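# Place gear and two bearing rings in near-row holders

## Task

Put the gear and both bearing rings into the row of holders closest to the robot. Each part must go into the holder that matches it and lie flat there. Finish with both grippers released from the parts.

## Robot and tools

Robot: two arms, left_arm and right_arm, each ending in a two-finger parallel gripper. The base of left_arm is at (+0.042, +0.350, 0) m and the base of right_arm at (+0.010, -0.277, 0) m, both turned slightly about z. The arm names are labels only and do not match the left or right side of any image.

Scene frame: the origin is on the tabletop midway between the arms. +x points out over the table, +z points up, and left_arm sits on the +y side. Each gripper's own axes: the fingers point along its +z and close along its y. The reported end_effector_position is the point between the finger pads, roughly 1 cm short of the fingertips.

The state line in each result reads left_arm: ... | right_arm: ... and gives each gripper's position in metres plus its orientation as quat_wxyz, both in the scene frame. At long reach the printed positions can be somewhat wrong. grip_measured is the measured finger opening on the same -1..+1 scale used for commands. Individual grippers can read up to about 1 mm off, with a fixed bias per gripper.

The 14-number row is used by both execute_actions and move. It is a single flat list covering both arms: dx, dy, dz, rx, ry, rz, opening for left_arm, then the same seven for right_arm. Every number must lie in [-1, 1], and all 14 must be present even when only one arm should move.
- dx, dy, dz, rx, ry, rz are an offset, not a pose. They are expressed in that gripper's own axes and measured from the gripper pose in the most recent result that showed it. Before any result in the scene has shown it, and for the second or later call in one reply, they are measured from wherever the robot is when the action starts.
- Scale: 1.0 equals 0.6 m for translation or 180 degrees for rotation, so 0.05 means 3 cm. The three values rx, ry, rz form one rotation vector.
- opening is absolute, not an offset: +1 is fully open (0.094 m) and -1 is closed.
- An all-zero row is not a pause. It pulls the arm back to the reference pose.

execute_actions takes {"actions": [...]} holding at most one item.
- An empty list does nothing and returns the state with pictures.
- {"rows": [[14 numbers], ...], "steps": n} runs at most 15 control steps of 1/30 s each; the default is 15 and the minimum for an action is 7. The rows are applied one per step, and the last row repeats if there are fewer rows than steps. Each row is measured from the same reference pose, not from the row before it.
- {"steps": n} alone is a wait of up to 300 steps, counted from the previous result, so your reply time eats into it.
- Pass "pictures": true to get camera images with an action.
- A call that is refused sends nothing to the robot.

move takes {"target": [14 numbers], "speed": m/s}. target is one row with the same layout and offset rules described above. speed ranges from 0.002 to 0.5 with a default of 0.25, and rotation rate is capped at twice that value in rad/s. Both grippers travel straight paths that finish together, lasting between 0.5 and 10 s; a path longer than 10 s is cut short. Rotation takes the shorter way round. The opening is sent when the move begins. The paths do not avoid obstacles or the other arm. The result contains a move: line giving the outcome (done, off_target, moving, held, fault) and any limits that acted (paced means the pose was clipped; held means some steps were blocked, after which the arm may move much faster than requested). It also gives each gripper's remaining distance from its target and includes pictures.

wait takes {"seconds": 0 to 10}. It sends no new command.

zoom_image takes {"camera": one of cam_high, cam_low, cam_left_wrist, cam_right_wrist, "region": [x0, y0, x1, y1]}, with pixel coordinates in that camera's 504x504 image, (0,0) at top-left, and a region no larger than 504 by 504.

read_manual only returns licence text. finished_scene {"scene": n} ends the scene permanently and reports whether the goal was met, so call it only after the parts are seated and both grippers have let go.

Control behaviour:
- On each step the command is limited to 70 mm and 16 degrees from the measured pose. A large offset therefore needs several actions. After an action the arm continues only as far as its last clipped pose, so read the result and command the remainder.
- Arms usually stop a centimetre or more short, mostly too low, and repeated zero offsets let them sag further. To hold an arm still, make the first call in a reply carry the offset back to the wanted pose, use zeros in later calls of that reply, and aim higher if the arm still sits low.
- When the controller cannot satisfy both position and orientation, position wins.
- Each action's result is taken 7 steps before the action ends. Those last steps, and then your reply time, run before the next command takes effect.
- A Hand target line appears only when no steps are held back.

Other result lines:
- HELD marks steps where a safety check withheld your row.
- pose unreachable names an arm whose command was altered or blocked.
- FAULT or OVER-TEMPERATURE FAULT means an arm was stopped.
- MOTOR HOT starts at 75 °C. The arm halts at 90 °C, and at 100 °C the arm drops whatever it holds.

Gripping: to hold a part, command an opening below grip_measured. About 0.03 below gives a firm grip; a smaller gap gives a lighter one. Each pad pushes at most about 50 to 62 N.

Avoid: dropping parts or letting them slip; fast or deep contacts, since both speed and how far the target lies past contact make impacts harder; knocking anything off the table, which fails the task; and letting the arms collide or press on each other. Occasionally an outside force may tug a held part or shove a loose one. Holding loads for long periods heats the motors.

Each tool is called by a JSON object that holds its "api" and its "payload", one argument or row to a line.

## Session

{"api": "execute_actions", "payload": {
  "actions": []
}}

Scene clock: 0.00 s of 6300.00 s.
left_arm: end_effector_position=(+0.2633, -0.1665, +0.3598) grip_measured=+1.000 end_effector_quat_wxyz=(+0.701, +0.553, +0.421, -0.160) | right_arm: end_effector_position=(+0.5815, -0.5245, +0.1703) grip_measured=+1.000 end_effector_quat_wxyz=(+0.578, +0.733, +0.354, -0.054)
Joint positions: left_arm=[-1.084  1.732  1.382  0.383 -0.034  0.697  0.094] | right_arm=[ 0.007  2.385  2.017 -0.229  0.954  1.534  0.094]
Joint velocities: left_arm=[-0.007  0.007 -0.002 -0.007 -0.007  0.022  0.   ] | right_arm=[ 0.007 -0.012  0.002  0.081  0.095 -0.051  0.   ]
Motor temperatures (°C, as the motors report them): left_arm=[28 25 26 27 28 28] | right_arm=[26 26 26 27 24 27]
Hand target (left_arm): +0.263, -0.165, +0.367; +0.704, +0.548, +0.421, -0.164
Hand target (right_arm): +0.580, -0.526, +0.188; +0.588, +0.731, +0.343, -0.050

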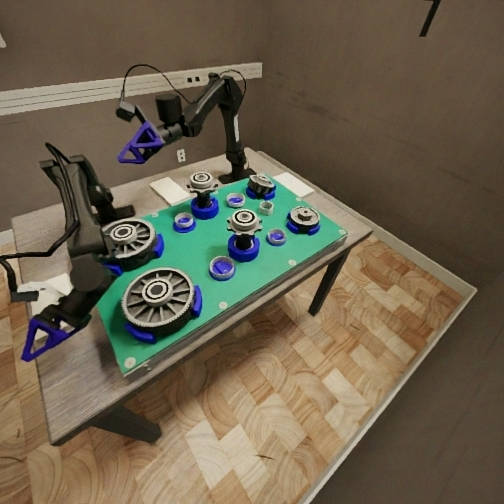

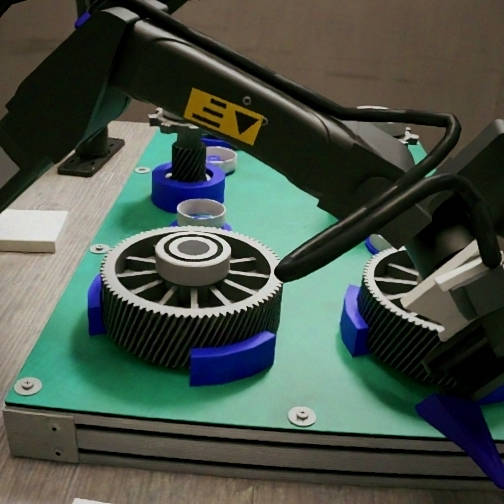

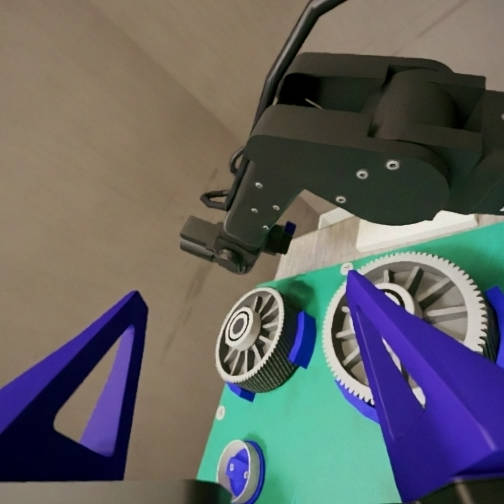

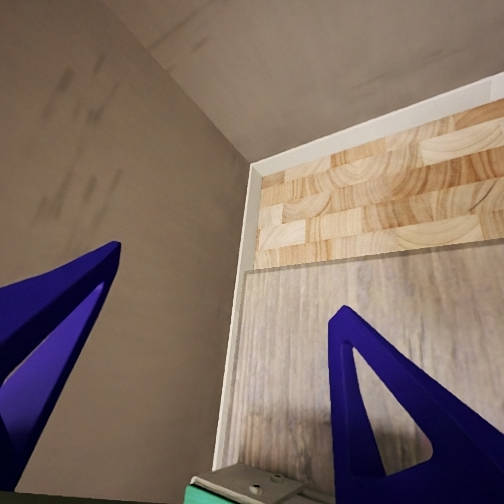

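{"api": "zoom_image", "payload": {
  "camera": "cam_high",
  "region": [0, 150, 380, 400]
}}

{"api": "zoom_image", "payload": {
  "camera": "cam_high",
  "region": [140, 160, 340, 290]
}}

Region (0, 150, 380, 400) of cam_high's 504x504 image, scaled by 1.326, with more detail than that image has; it fills the top 332 rows of this view, and the rest is white.

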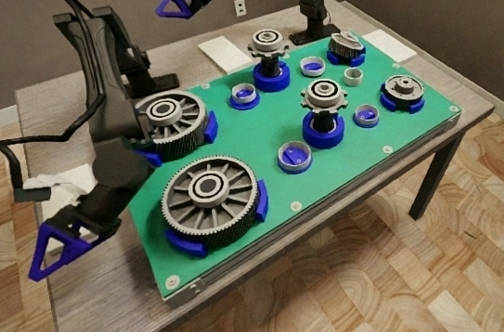

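Region (140, 160, 340, 290) of cam_high's 504x504 image, scaled by 2.520, with more detail than that image has; it fills the top 328 rows of this view, and the rest is white.

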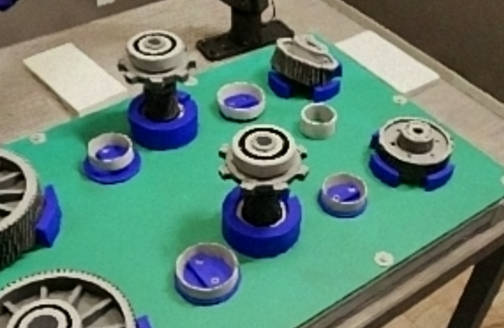

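{"api": "move", "payload": {
  "target": [0.29,0.22,-0.514,-0.128,0.559,-0.441,1,0,0,0,0,0,0,1],
  "speed": 0.3
}}

Scene clock: 5.37 s of 6300.00 s.
left_arm: end_effector_position=(+0.3359, +0.1945, +0.2957) grip_measured=+1.000 end_effector_quat_wxyz=(+0.168, +0.020, +0.983, -0.077) | right_arm: end_effector_position=(+0.5826, -0.5239, +0.1697) grip_measured=+1.000 end_effector_quat_wxyz=(+0.577, +0.733, +0.356, -0.051)
Joint positions: left_arm=[-0.404  1.631  2.004 -1.573 -0.018 -0.455  0.094] | right_arm=[ 0.007  2.385  2.017 -0.229  0.946  1.534  0.094]
Joint velocities: left_arm=[-0.017 -0.002 -0.007  0.066  0.037 -0.007  0.   ] | right_arm=[-0.002 -0.022  0.012 -0.051 -0.007 -0.066  0.   ]
Motor temperatures (°C, as the motors report them): left_arm=[28 27 27 28 28 28] | right_arm=[26 30 27 28 24 27]
Hand target (left_arm): +0.330, +0.200, +0.297; +0.165, +0.011, +0.983, -0.079
Hand target (right_arm): +0.582, -0.524, +0.170; +0.578, +0.733, +0.354, -0.054
Off the commanded pose (left_arm): 0.010 m, 21 deg; orientation clipped at the last step of the last action.
Off the commanded pose (right_arm): 0.001 m, 0 deg.
joint sent to its limit (left arm) — the command would take joint 4 (wrist pitch) past its lower limit, so that joint was sent only as far as its limit.
Kept back: nothing.
move: off_target (left_arm); limits=paced
camera_calibration (this result's frames):
cam_left_wrist: T_world_to_cam=[[-0.178009, -0.979157, 0.0977965, 0.215491], [-0.912027, 0.201484, 0.357226, 0.18299], [-0.369485, -0.0256035, -0.928884, 0.523992], [0, 0, 0, 1]] pos_world=[0.398859, 0.187546, 0.400284]
cam_right_wrist: T_world_to_cam=[[-0.823617, -0.0845726, -0.560805, 0.522265], [0.157075, 0.916123, -0.368843, 0.472256], [0.54496, -0.391874, -0.741251, -0.288181], [0, 0, 0, 1]] pos_world=[0.513014, -0.501406, 0.253463]

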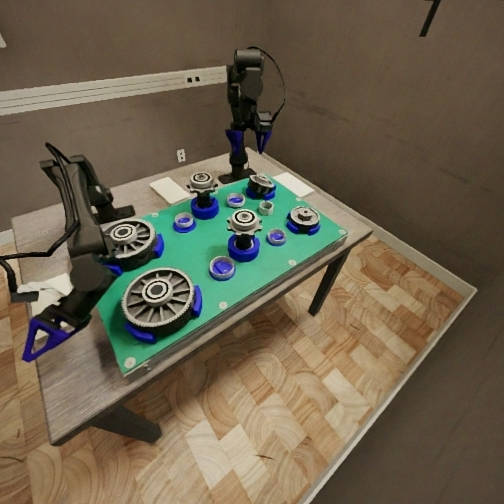

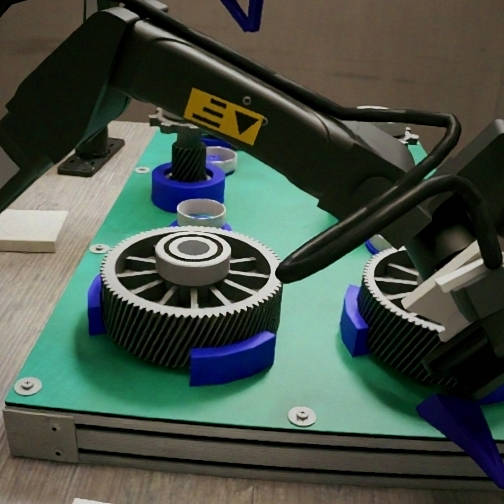

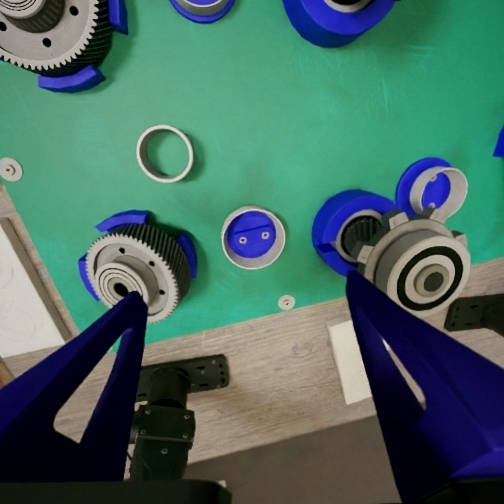

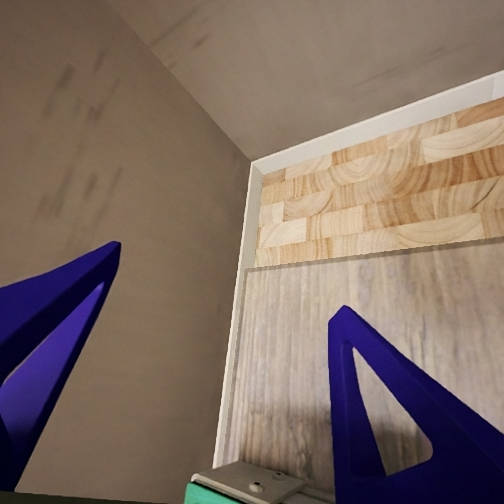

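{"api": "zoom_image", "payload": {
  "camera": "cam_left_wrist",
  "region": [60, 100, 504, 340]
}}

{"api": "zoom_image", "payload": {
  "camera": "cam_low",
  "region": [130, 100, 290, 250]
}}

{"api": "zoom_image", "payload": {
  "camera": "cam_high",
  "region": [160, 165, 300, 280]
}}

Region (60, 100, 504, 340) of cam_left_wrist's 504x504 image, scaled by 1.135, with more detail than that image has; it fills the top 272 rows of this view, and the rest is white.

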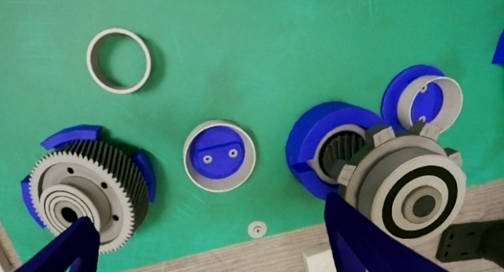

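Region (130, 100, 290, 250) of cam_low's 504x504 image, scaled by 3.150, with more detail than that image has; it fills the top 472 rows of this view, and the rest is white.

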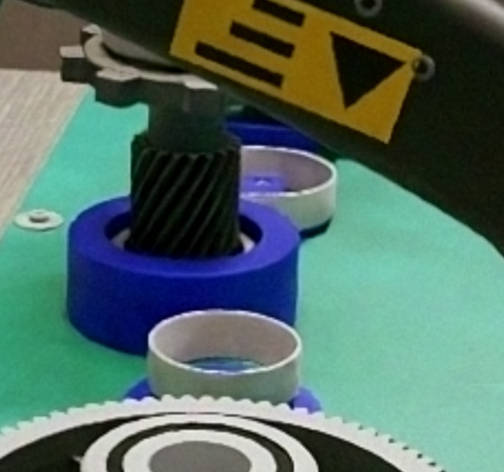

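Region (160, 165, 300, 280) of cam_high's 504x504 image, scaled by 3.600, with more detail than that image has; it fills the top 414 rows of this view, and the rest is white.

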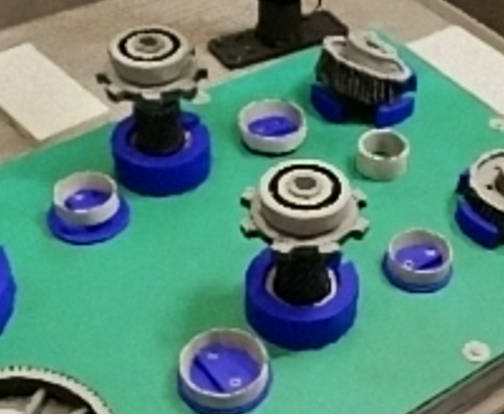

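{"api": "move", "payload": {
  "target": [0.168,0.005,0.198,-0.049,0.108,-0.013,1,0,0,0,0,0,0,1]
}}

Scene clock: 7.97 s of 6300.00 s.
left_arm: end_effector_position=(+0.2805, +0.1823, +0.1532) grip_measured=+1.000 end_effector_quat_wxyz=(-0.005, +0.004, +1.000, +0.005) | right_arm: end_effector_position=(+0.5836, -0.5233, +0.1691) grip_measured=+1.000 end_effector_quat_wxyz=(+0.576, +0.733, +0.358, -0.048)
Joint positions: left_arm=[-0.522  1.66   1.5   -1.425 -0.002 -0.611  0.094] | right_arm=[ 0.007  2.385  2.017 -0.229  0.939  1.534  0.094]
Joint velocities: left_arm=[ 0.007  0.007 -0.007 -0.051 -0.007 -0.037  0.   ] | right_arm=[-0.002  0.002  0.002 -0.037 -0.051 -0.051  0.   ]
Motor temperatures (°C, as the motors report them): left_arm=[28 27 27 28 28 28] | right_arm=[26 31 27 28 24 27]
Hand target (left_arm): +0.281, +0.178, +0.152; -0.000, +0.002, +1.000, -0.000
Hand target (right_arm): +0.583, -0.524, +0.170; +0.577, +0.733, +0.356, -0.051
Off the commanded pose (left_arm): 0.003 m, 1 deg.
Off the commanded pose (right_arm): 0.001 m, 0 deg.
Kept back: nothing.
move: done
camera_calibration (this result's frames):
cam_left_wrist: T_world_to_cam=[[-0.129186, -0.991525, -0.0137725, 0.213291], [-0.735835, 0.0865431, 0.671608, 0.10917], [-0.664724, 0.0968965, -0.740778, 0.40255], [0, 0, 0, 1]] pos_world=[0.37547, 0.16303, 0.227818]
cam_right_wrist: T_world_to_cam=[[-0.822707, -0.087259, -0.561729, 0.521015], [0.151833, 0.918521, -0.365057, 0.475011], [0.547815, -0.385623, -0.742424, -0.287114], [0, 0, 0, 1]] pos_world=[0.513805, -0.501562, 0.252915]

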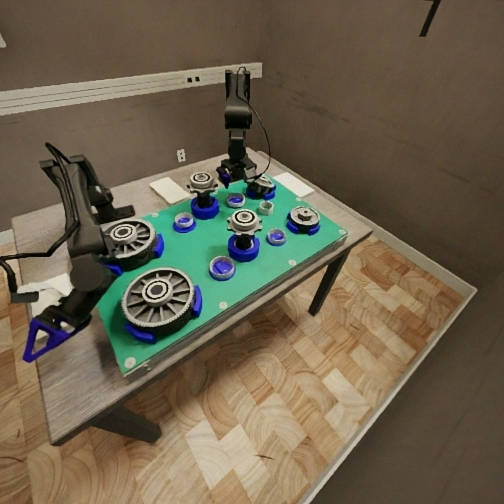

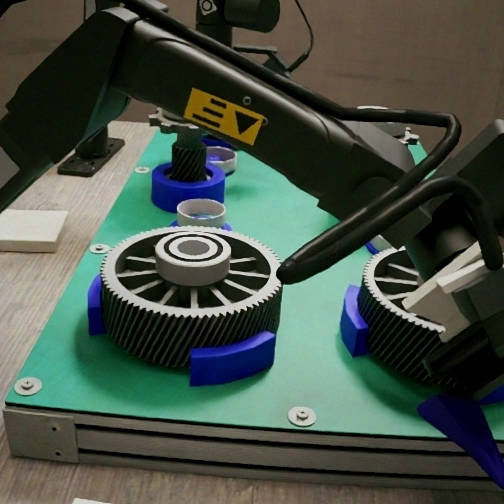

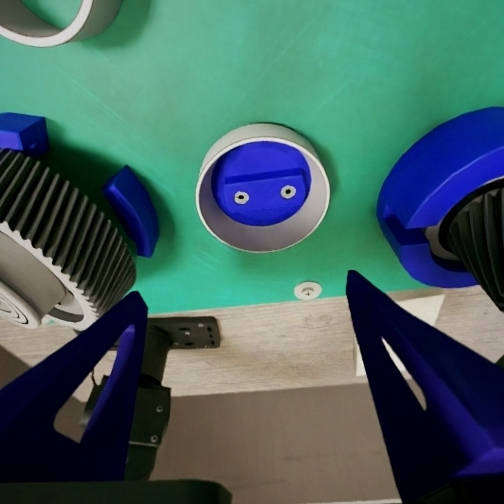

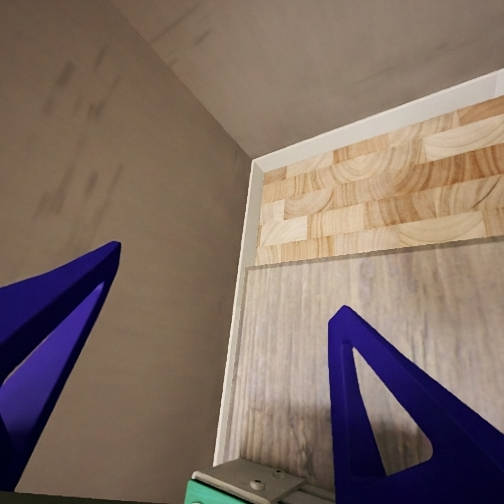

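{"api": "move", "payload": {
  "target": [-0.014,-0.017,0.09,0,0,0,1,0,0,0,0,0,0,1]
}}

Scene clock: 9.37 s of 6300.00 s.
left_arm: end_effector_position=(+0.2891, +0.1745, +0.1035) grip_measured=+1.000 end_effector_quat_wxyz=(-0.008, +0.003, +1.000, +0.005) | right_arm: end_effector_position=(+0.5846, -0.5226, +0.1685) grip_measured=+1.000 end_effector_quat_wxyz=(+0.575, +0.733, +0.360, -0.045)
Joint positions: left_arm=[-0.525  1.711  1.358 -1.237  0.001 -0.614  0.094] | right_arm=[ 0.007  2.385  2.017 -0.229  0.931  1.534  0.094]
Joint velocities: left_arm=[-0.007 -0.007 -0.012  0.051 -0.081 -0.051  0.   ] | right_arm=[-0.007  0.012  0.007 -0.037  0.022 -0.007  0.   ]
Motor temperatures (°C, as the motors report them): left_arm=[28 27 27 28 28 28] | right_arm=[26 32 27 28 24 27]
Hand target (left_arm): +0.288, +0.172, +0.099; -0.005, +0.003, +1.000, +0.005
Hand target (right_arm): +0.584, -0.523, +0.169; +0.576, +0.733, +0.358, -0.048
Off the commanded pose (left_arm): 0.005 m, 0 deg.
Off the commanded pose (right_arm): 0.001 m, 0 deg.
Kept back: nothing.
move: done
camera_calibration (this result's frames):
cam_left_wrist: T_world_to_cam=[[-0.128436, -0.99164, -0.012407, 0.205589], [-0.732705, 0.0864531, 0.675033, 0.148343], [-0.668317, 0.0957889, -0.737684, 0.373109], [0, 0, 0, 1]] pos_world=[0.384452, 0.155306, 0.177651]
cam_right_wrist: T_world_to_cam=[[-0.82173, -0.0900768, -0.562714, 0.519696], [0.146296, 0.920994, -0.361065, 0.4779], [0.550779, -0.37902, -0.74363, -0.285968], [0, 0, 0, 1]] pos_world=[0.51464, -0.501718, 0.252339]

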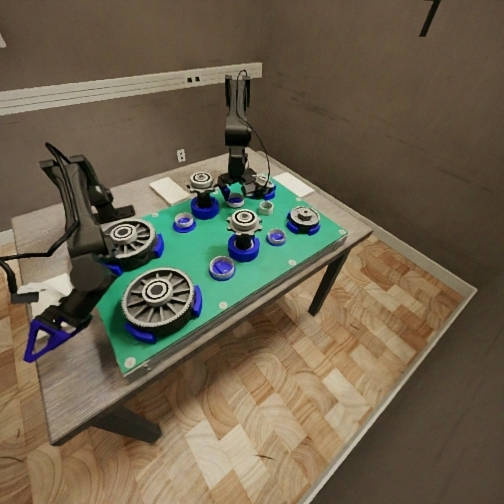

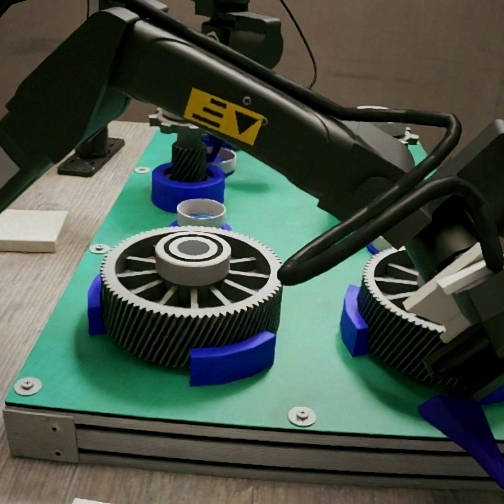

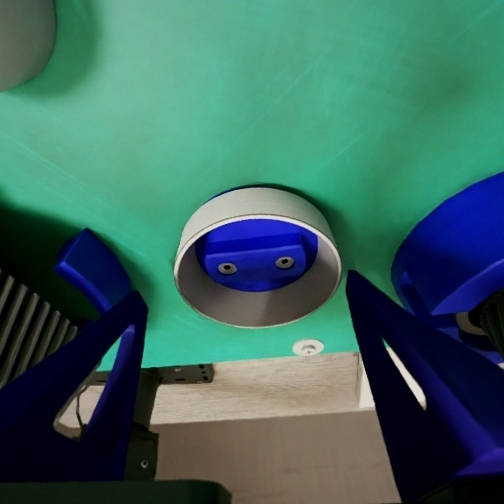

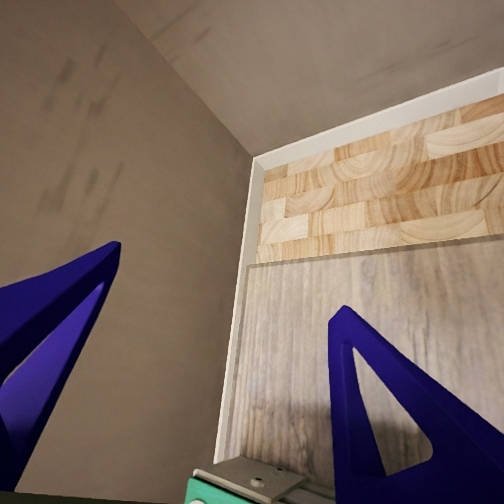

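{"api": "move", "payload": {
  "target": [-0.008,-0.014,0.0,0,0,0,1,0,0,0,0,0,0,1]
}}

{"api": "move", "payload": {
  "target": [0,-0.003,0.05,0,0,0,1,0,0,0,0,0,0,1],
  "speed": 0.08
}}

Scene clock: 10.63 s of 6300.00 s.
left_arm: end_effector_position=(+0.2916, +0.1727, +0.0987) grip_measured=+1.000 end_effector_quat_wxyz=(-0.013, +0.002, +1.000, +0.009) | right_arm: end_effector_position=(+0.5856, -0.5220, +0.1679) grip_measured=+1.000 end_effector_quat_wxyz=(+0.574, +0.733, +0.362, -0.043)
Joint positions: left_arm=[-0.525  1.738  1.371 -1.236  0.001 -0.617  0.094] | right_arm=[ 0.007  2.385  2.017 -0.229  0.924  1.534  0.094]
Joint velocities: left_arm=[ 0.002  0.002  0.002 -0.022 -0.066  0.007  0.   ] | right_arm=[ 0.002 -0.007 -0.007  0.037  0.037  0.037  0.   ]
Motor temperatures (°C, as the motors report them): left_arm=[28 27 28 28 28 28] | right_arm=[26 32 28 28 24 27]
Hand target (left_arm): +0.294, +0.166, +0.104; -0.007, +0.003, +1.000, +0.005
Hand target (right_arm): +0.585, -0.523, +0.169; +0.575, +0.733, +0.360, -0.045
Off the commanded pose (left_arm): 0.008 m, 1 deg.
Off the commanded pose (right_arm): 0.001 m, 0 deg.
Kept back: nothing.
move: done
camera_calibration (this result's frames):
cam_left_wrist: T_world_to_cam=[[-0.125969, -0.991849, -0.0191426, 0.204044], [-0.725146, 0.0788941, 0.684061, 0.151754], [-0.676975, 0.100052, -0.729174, 0.372436], [0, 0, 0, 1]] pos_world=[0.387877, 0.153146, 0.171668]
cam_right_wrist: T_world_to_cam=[[-0.820785, -0.0927441, -0.563659, 0.518441], [0.141019, 0.923295, -0.357266, 0.480634], [0.553558, -0.372725, -0.744748, -0.284857], [0, 0, 0, 1]] pos_world=[0.515435, -0.501859, 0.251791]

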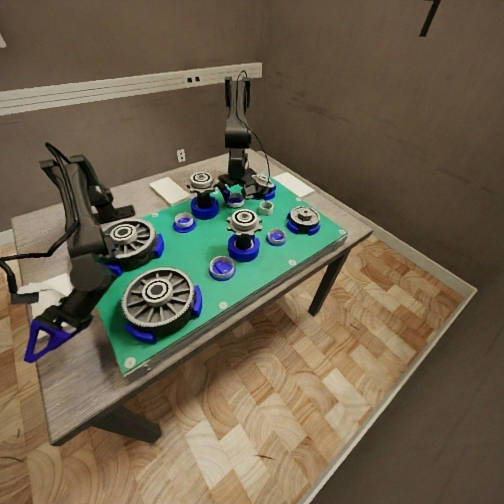

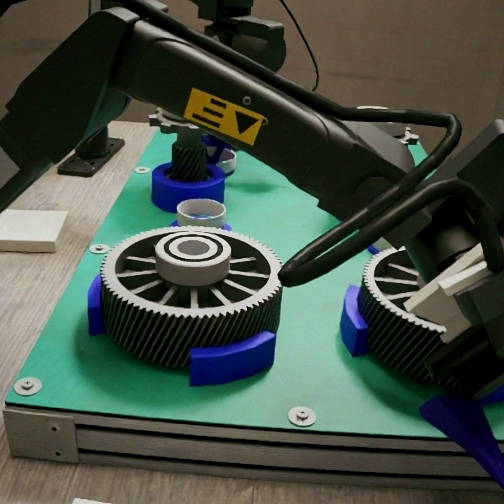

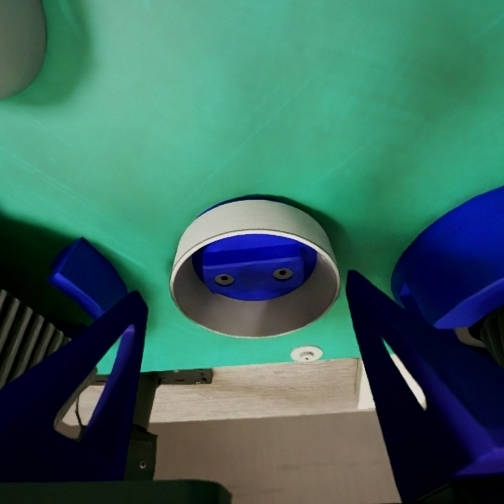

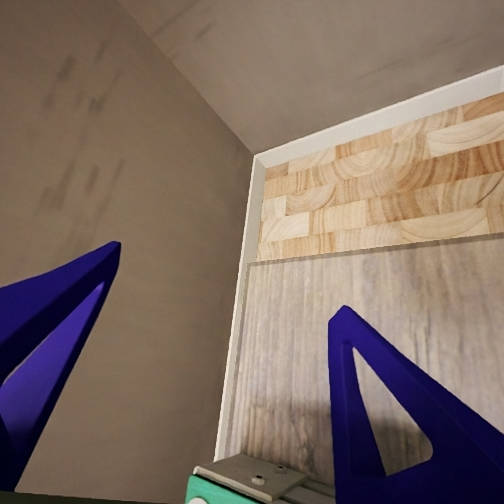

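Scene clock: 11.70 s of 6300.00 s.
left_arm: end_effector_position=(+0.2937, +0.1709, +0.0777) grip_measured=+1.000 end_effector_quat_wxyz=(-0.008, +0.001, +1.000, +0.004) | right_arm: end_effector_position=(+0.5865, -0.5214, +0.1674) grip_measured=+1.000 end_effector_quat_wxyz=(+0.572, +0.734, +0.364, -0.040)
Joint positions: left_arm=[-0.525  1.748  1.298 -1.139  0.003 -0.617  0.094] | right_arm=[ 0.007  2.385  2.017 -0.229  0.917  1.534  0.094]
Joint velocities: left_arm=[ 0.007  0.007  0.017  0.037 -0.022 -0.022  0.   ] | right_arm=[-0.017 -0.017  0.002 -0.007 -0.051  0.022  0.   ]
Motor temperatures (°C, as the motors report them): left_arm=[28 28 28 28 28 28] | right_arm=[26 33 28 29 24 27]
Hand target (left_arm): +0.291, +0.171, +0.069; -0.014, +0.002, +1.000, +0.009
Hand target (right_arm): +0.586, -0.522, +0.168; +0.574, +0.733, +0.362, -0.043
Off the commanded pose (left_arm): 0.009 m, 1 deg.
Off the commanded pose (right_arm): 0.001 m, 0 deg.
Kept back: nothing.
move: done
camera_calibration (this result's frames):
cam_left_wrist: T_world_to_cam=[[-0.12501, -0.992095, -0.01094, 0.201242], [-0.732633, 0.0848695, 0.675311, 0.16962], [-0.669045, 0.0924357, -0.737452, 0.358284], [0, 0, 0, 1]] pos_world=[0.389135, 0.152137, 0.151873]
cam_right_wrist: T_world_to_cam=[[-0.819823, -0.0954018, -0.564614, 0.517182], [0.135726, 0.92555, -0.353463, 0.483359], [0.5563, -0.366409, -0.745838, -0.283726], [0, 0, 0, 1]] pos_world=[0.51623, -0.501993, 0.251244]

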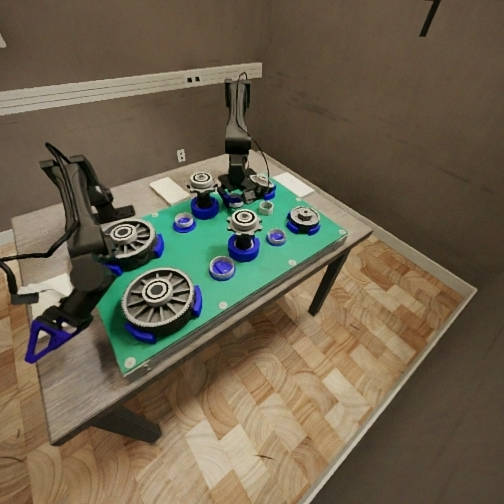

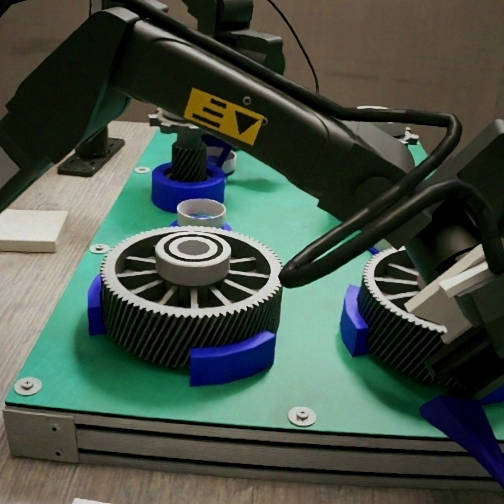

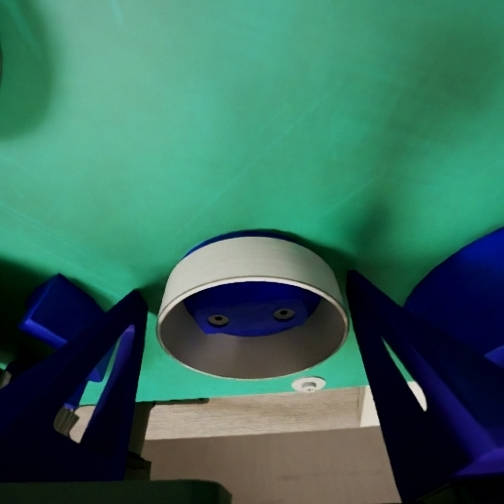

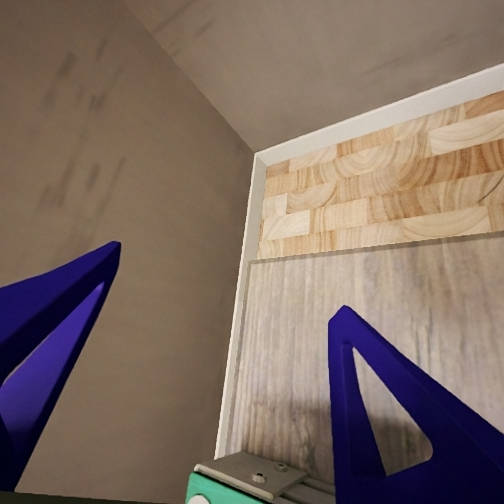

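{"api": "move", "payload": {
  "target": [0,-0.008,0.005,0,0,0,0.58,0,0,0,0,0,0,1]
}}

Scene clock: 12.63 s of 6300.00 s.
left_arm: end_effector_position=(+0.2935, +0.1697, +0.0777) grip_measured=+0.588 end_effector_quat_wxyz=(-0.008, +0.001, +1.000, +0.002) | right_arm: end_effector_position=(+0.5875, -0.5208, +0.1668) grip_measured=+1.000 end_effector_quat_wxyz=(+0.571, +0.734, +0.367, -0.037)
Joint positions: left_arm=[-0.526  1.748  1.298 -1.137  0.006 -0.619  0.075] | right_arm=[ 0.007  2.385  2.017 -0.229  0.909  1.534  0.094]
Joint velocities: left_arm=[-0.007 -0.002 -0.007  0.022 -0.007  0.066 -0.001] | right_arm=[ 0.012  0.002 -0.007  0.081  0.022  0.081  0.   ]
Motor temperatures (°C, as the motors report them): left_arm=[28 28 28 28 28 28] | right_arm=[26 33 28 29 24 27]
Hand target (left_arm): +0.294, +0.166, +0.075; -0.008, +0.002, +1.000, +0.004
Hand target (right_arm): +0.587, -0.521, +0.167; +0.572, +0.734, +0.364, -0.040
Off the commanded pose (left_arm): 0.005 m, 0 deg.
Off the commanded pose (right_arm): 0.001 m, 0 deg.
Kept back: nothing.
move: done
camera_calibration (this result's frames):
cam_left_wrist: T_world_to_cam=[[-0.124195, -0.992235, -0.00671016, 0.199563], [-0.732262, 0.0870874, 0.675432, 0.169066], [-0.669603, 0.088799, -0.737392, 0.359016], [0, 0, 0, 1]] pos_world=[0.388984, 0.15141, 0.151882]
cam_right_wrist: T_world_to_cam=[[-0.818844, -0.0980499, -0.565579, 0.51592], [0.130416, 0.927757, -0.349654, 0.486074], [0.559004, -0.360073, -0.746902, -0.282574], [0, 0, 0, 1]] pos_world=[0.517027, -0.50212, 0.250696]

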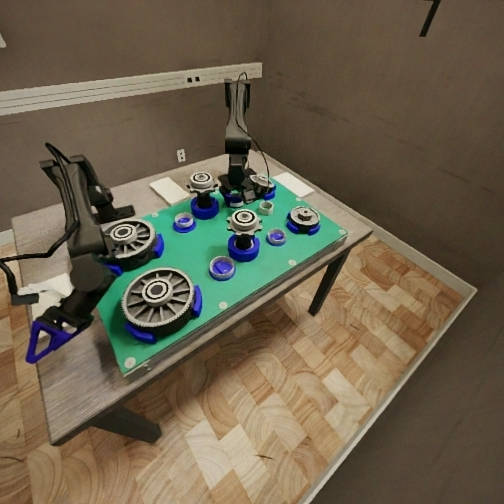

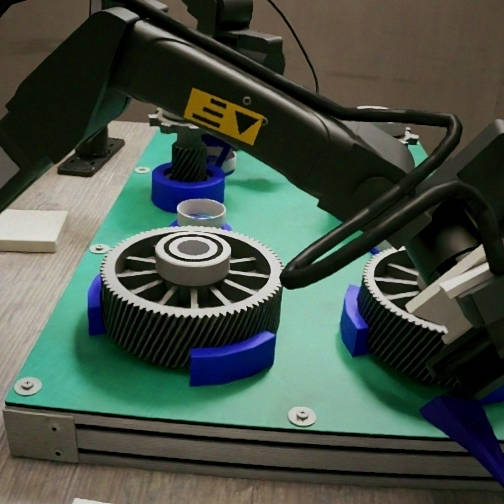

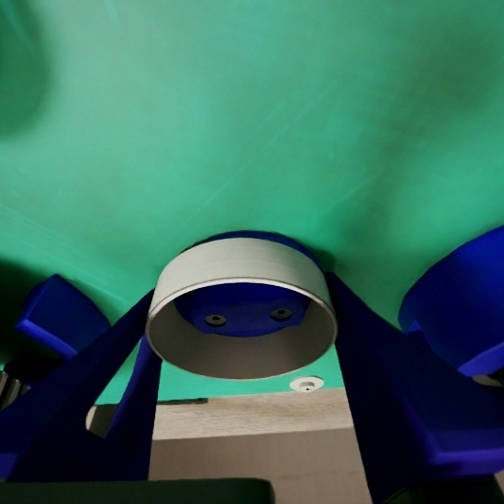

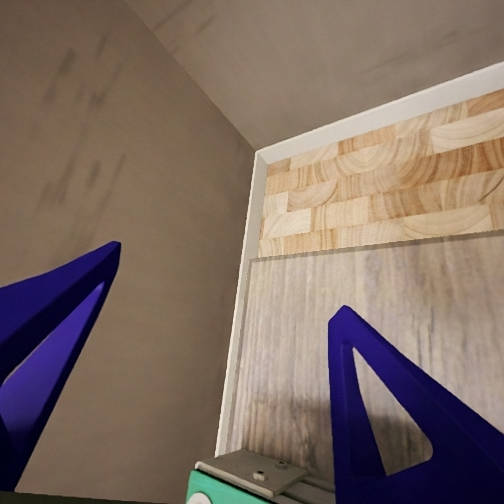

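{"api": "move", "payload": {
  "target": [0,0,0,0,0,0,0.55,0,0,0,0,0,0,1]
}}

{"api": "move", "payload": {
  "target": [0,0,-0.06,0,0,0,0.55,0,0,0,0,0,0,1]
}}

{"api": "move", "payload": {
  "target": [-0.165,0,-0.01,0,0,0,0.55,0,0,0,0,0,0,1]
}}

{"api": "move", "payload": {
  "target": [0,0,0.05,0,0,0,0.55,0,0,0,0,0,0,1],
  "speed": 0.06
}}

Scene clock: 13.67 s of 6300.00 s.
left_arm: end_effector_position=(+0.2934, +0.1697, +0.0777) grip_measured=+0.571 end_effector_quat_wxyz=(-0.008, +0.001, +1.000, +0.002) | right_arm: end_effector_position=(+0.5885, -0.5201, +0.1662) grip_measured=+1.000 end_effector_quat_wxyz=(+0.570, +0.734, +0.369, -0.034)
Joint positions: left_arm=[-0.526  1.748  1.298 -1.137  0.007 -0.619  0.074] | right_arm=[ 0.007  2.385  2.017 -0.229  0.902  1.534  0.094]
Joint velocities: left_arm=[-0.012 -0.012 -0.002  0.051  0.007 -0.007 -0.   ] | right_arm=[-0.007 -0.007 -0.017  0.022 -0.022 -0.007  0.   ]
Motor temperatures (°C, as the motors report them): left_arm=[28 28 28 28 28 28] | right_arm=[26 33 28 29 24 27]
Hand target (left_arm): +0.293, +0.170, +0.078; -0.008, +0.001, +1.000, +0.002
Hand target (right_arm): +0.588, -0.521, +0.167; +0.571, +0.734, +0.367, -0.037
Off the commanded pose (left_arm): 0.000 m, 0 deg.
Off the commanded pose (right_arm): 0.001 m, 0 deg.
Kept back: nothing.
move: done
camera_calibration (this result's frames):
cam_left_wrist: T_world_to_cam=[[-0.124191, -0.992238, -0.00637486, 0.199477], [-0.732113, 0.0872924, 0.675567, 0.168952], [-0.669767, 0.0885662, -0.737271, 0.359073], [0, 0, 0, 1]] pos_world=[0.388961, 0.151378, 0.151867]
cam_right_wrist: T_world_to_cam=[[-0.817797, -0.100827, -0.566606, 0.514589], [0.12481, 0.93003, -0.345639, 0.48892], [0.56181, -0.353381, -0.747991, -0.28134], [0, 0, 0, 1]] pos_world=[0.517867, -0.502246, 0.25012]

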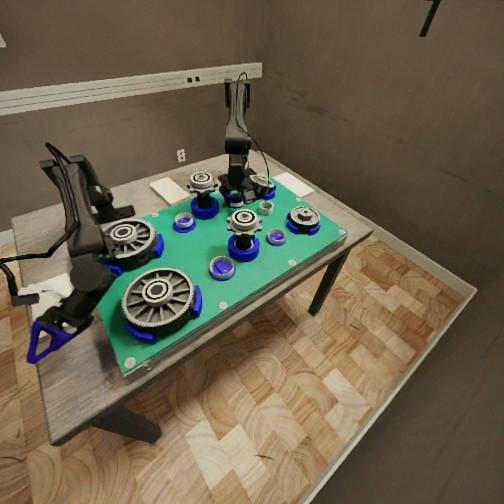

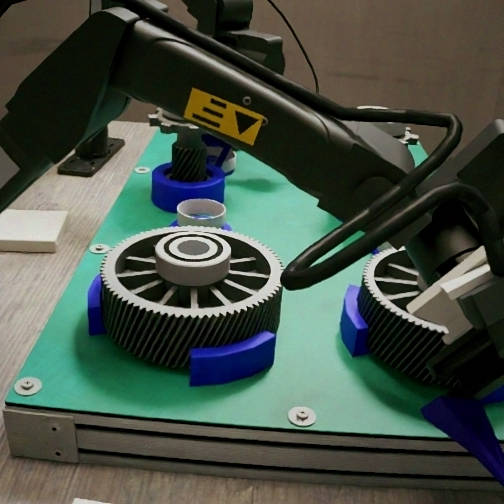

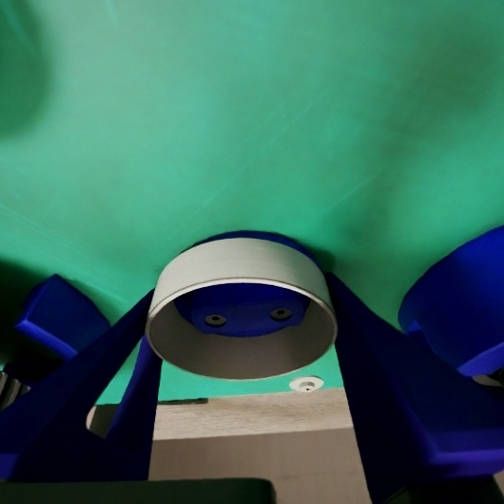

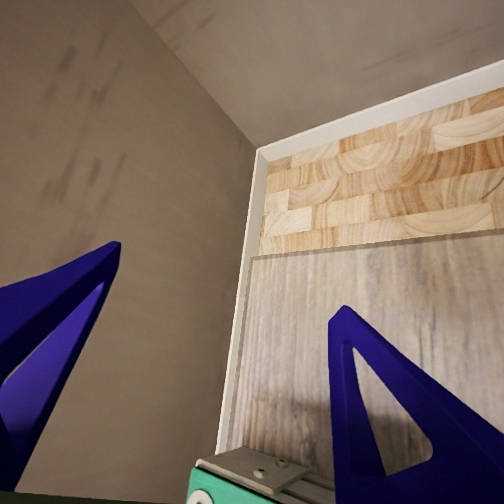

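Scene clock: 14.63 s of 6300.00 s.
left_arm: end_effector_position=(+0.2894, +0.1722, +0.1005) grip_measured=+0.571 end_effector_quat_wxyz=(-0.023, +0.001, +1.000, +0.011) | right_arm: end_effector_position=(+0.5895, -0.5194, +0.1656) grip_measured=+1.000 end_effector_quat_wxyz=(+0.569, +0.734, +0.371, -0.032)
Joint positions: left_arm=[-0.526  1.748  1.389 -1.262  0.009 -0.619  0.074] | right_arm=[ 0.007  2.385  2.017 -0.229  0.895  1.534  0.094]
Joint velocities: left_arm=[-0.007 -0.007  0.002  0.051 -0.081 -0.007 -0.   ] | right_arm=[-0.007 -0.012 -0.002 -0.007 -0.051  0.007  0.   ]
Motor temperatures (°C, as the motors report them): left_arm=[28 28 28 28 28 28] | right_arm=[26 34 28 29 24 27]
Hand target (left_arm): +0.294, +0.170, +0.113; -0.008, +0.001, +1.000, +0.002
Hand target (right_arm): +0.589, -0.520, +0.166; +0.570, +0.734, +0.369, -0.034
Off the commanded pose (left_arm): 0.014 m, 2 deg.
Off the commanded pose (right_arm): 0.001 m, 0 deg.
Kept back: nothing.
move: off_target (left_arm)
camera_calibration (this result's frames):
cam_left_wrist: T_world_to_cam=[[-0.12452, -0.991998, -0.0208762, 0.203081], [-0.712398, 0.0747385, 0.697785, 0.144621], [-0.690641, 0.10176, -0.716003, 0.374581], [0, 0, 0, 1]] pos_world=[0.387016, 0.152529, 0.171527]
cam_right_wrist: T_world_to_cam=[[-0.816784, -0.103454, -0.567592, 0.513322], [0.119469, 0.932141, -0.34182, 0.491614], [0.564438, -0.347003, -0.748998, -0.280145], [0, 0, 0, 1]] pos_world=[0.518666, -0.502359, 0.249572]

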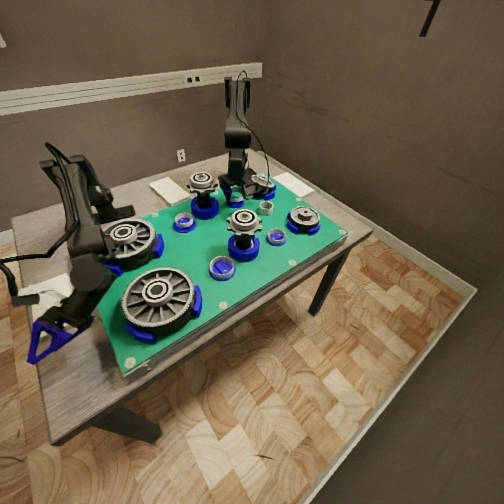

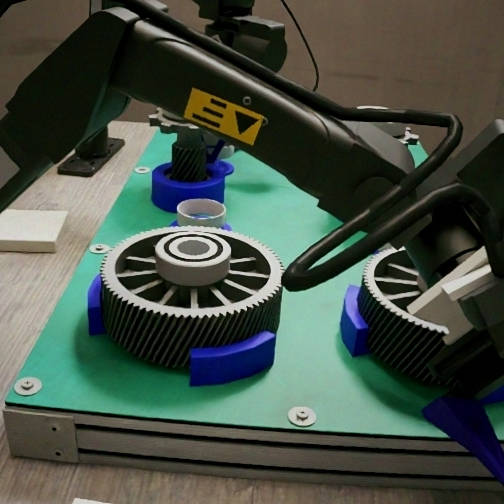

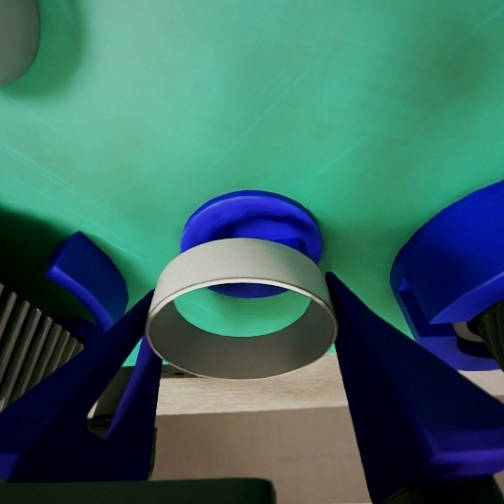

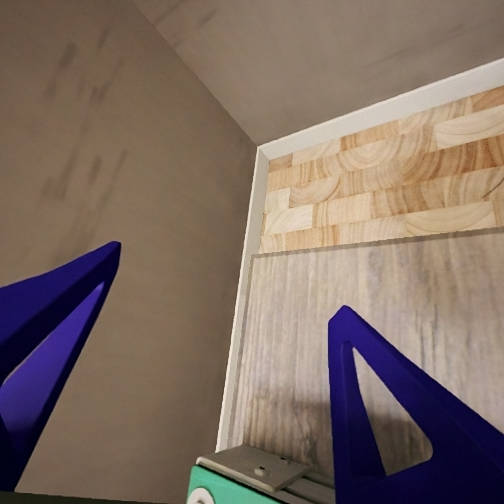

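Scene clock: 15.73 s of 6300.00 s.
left_arm: end_effector_position=(+0.3848, +0.1724, +0.0942) grip_measured=+0.571 end_effector_quat_wxyz=(-0.032, -0.004, +0.999, +0.012) | right_arm: end_effector_position=(+0.5905, -0.5188, +0.1651) grip_measured=+1.000 end_effector_quat_wxyz=(+0.567, +0.734, +0.373, -0.029)
Joint positions: left_arm=[-0.381  2.088  1.824 -1.375  0.007 -0.485  0.074] | right_arm=[ 0.007  2.385  2.017 -0.229  0.887  1.534  0.094]
Joint velocities: left_arm=[ 0.012 -0.007  0.002 -0.037  0.022 -0.007  0.001] | right_arm=[ 0.007 -0.012 -0.012  0.007  0.037  0.037  0.   ]
Motor temperatures (°C, as the motors report them): left_arm=[28 28 28 28 28 28] | right_arm=[26 34 28 29 24 27]
Hand target (left_arm): +0.388, +0.172, +0.103; -0.024, +0.001, +1.000, +0.011
Hand target (right_arm): +0.589, -0.519, +0.166; +0.569, +0.734, +0.371, -0.032
Off the commanded pose (left_arm): 0.009 m, 1 deg.
Off the commanded pose (right_arm): 0.001 m, 0 deg.
Kept back: nothing.
move: done
camera_calibration (this result's frames):
cam_left_wrist: T_world_to_cam=[[-0.114513, -0.993184, -0.0217325, 0.211538], [-0.700552, 0.0652237, 0.710615, 0.212857], [-0.704354, 0.0965997, -0.703246, 0.440926], [0, 0, 0, 1]] pos_world=[0.483909, 0.153619, 0.163417]
cam_right_wrist: T_world_to_cam=[[-0.815756, -0.106072, -0.568587, 0.512052], [0.114112, 0.934204, -0.337997, 0.494297], [0.567028, -0.340605, -0.749978, -0.278931], [0, 0, 0, 1]] pos_world=[0.519466, -0.502465, 0.249025]

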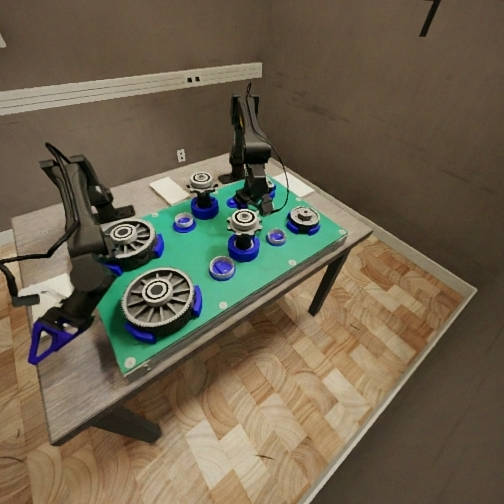

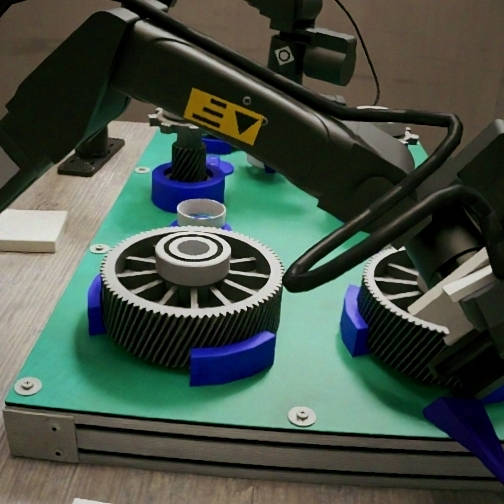

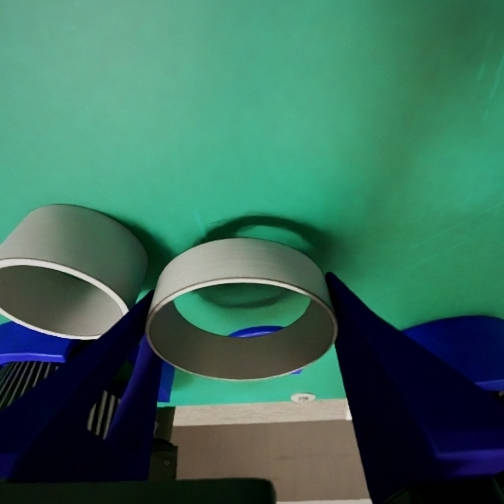

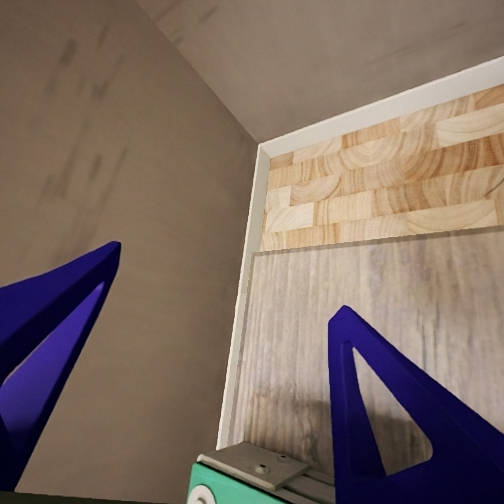

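Scene clock: 16.47 s of 6300.00 s.
left_arm: end_effector_position=(+0.3814, +0.1741, +0.0795) grip_measured=+0.570 end_effector_quat_wxyz=(-0.031, -0.004, +0.999, +0.012) | right_arm: end_effector_position=(+0.5914, -0.5181, +0.1645) grip_measured=+1.000 end_effector_quat_wxyz=(+0.566, +0.734, +0.375, -0.026)
Joint positions: left_arm=[-0.381  2.074  1.744 -1.307  0.008 -0.485  0.074] | right_arm=[ 0.007  2.385  2.017 -0.229  0.88   1.534  0.094]
Joint velocities: left_arm=[-0.002 -0.007  0.012  0.007  0.051 -0.051 -0.001] | right_arm=[-0.012 -0.007 -0.007 -0.007  0.066 -0.081  0.   ]
Motor temperatures (°C, as the motors report them): left_arm=[28 29 28 28 28 28] | right_arm=[26 34 28 29 24 27]
Hand target (left_arm): +0.383, +0.173, +0.065; -0.032, -0.004, +0.999, +0.013
Hand target (right_arm): +0.590, -0.519, +0.165; +0.567, +0.734, +0.373, -0.029
Off the commanded pose (left_arm): 0.015 m, 0 deg.
Off the commanded pose (right_arm): 0.001 m, 0 deg.
Kept back: nothing.
move: off_target (left_arm)
camera_calibration (this result's frames):
cam_left_wrist: T_world_to_cam=[[-0.114435, -0.993222, -0.0203454, 0.212304], [-0.70151, 0.0662898, 0.70957, 0.221037], [-0.703412, 0.0954718, -0.704342, 0.427944], [0, 0, 0, 1]] pos_world=[0.480375, 0.155356, 0.148897]
cam_right_wrist: T_world_to_cam=[[-0.814766, -0.108543, -0.569539, 0.510846], [0.109023, 0.936114, -0.33437, 0.496829], [0.569447, -0.334527, -0.750881, -0.277761], [0, 0, 0, 1]] pos_world=[0.520224, -0.502559, 0.248507]

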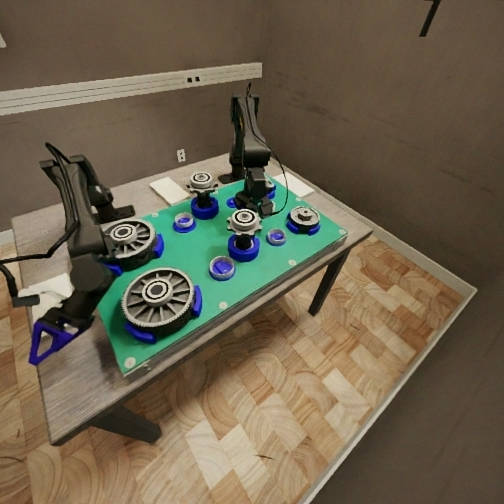

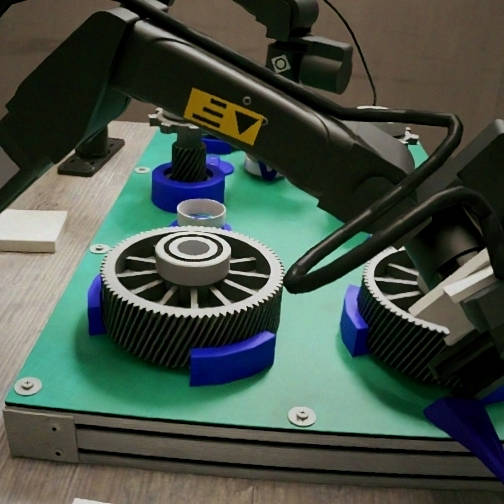

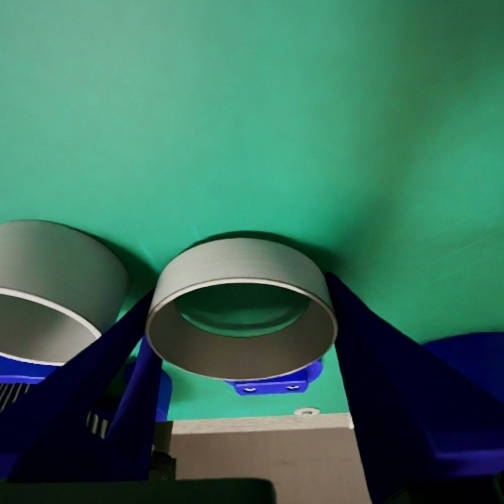

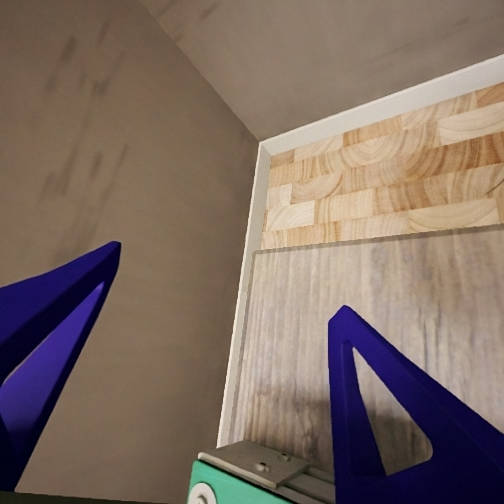

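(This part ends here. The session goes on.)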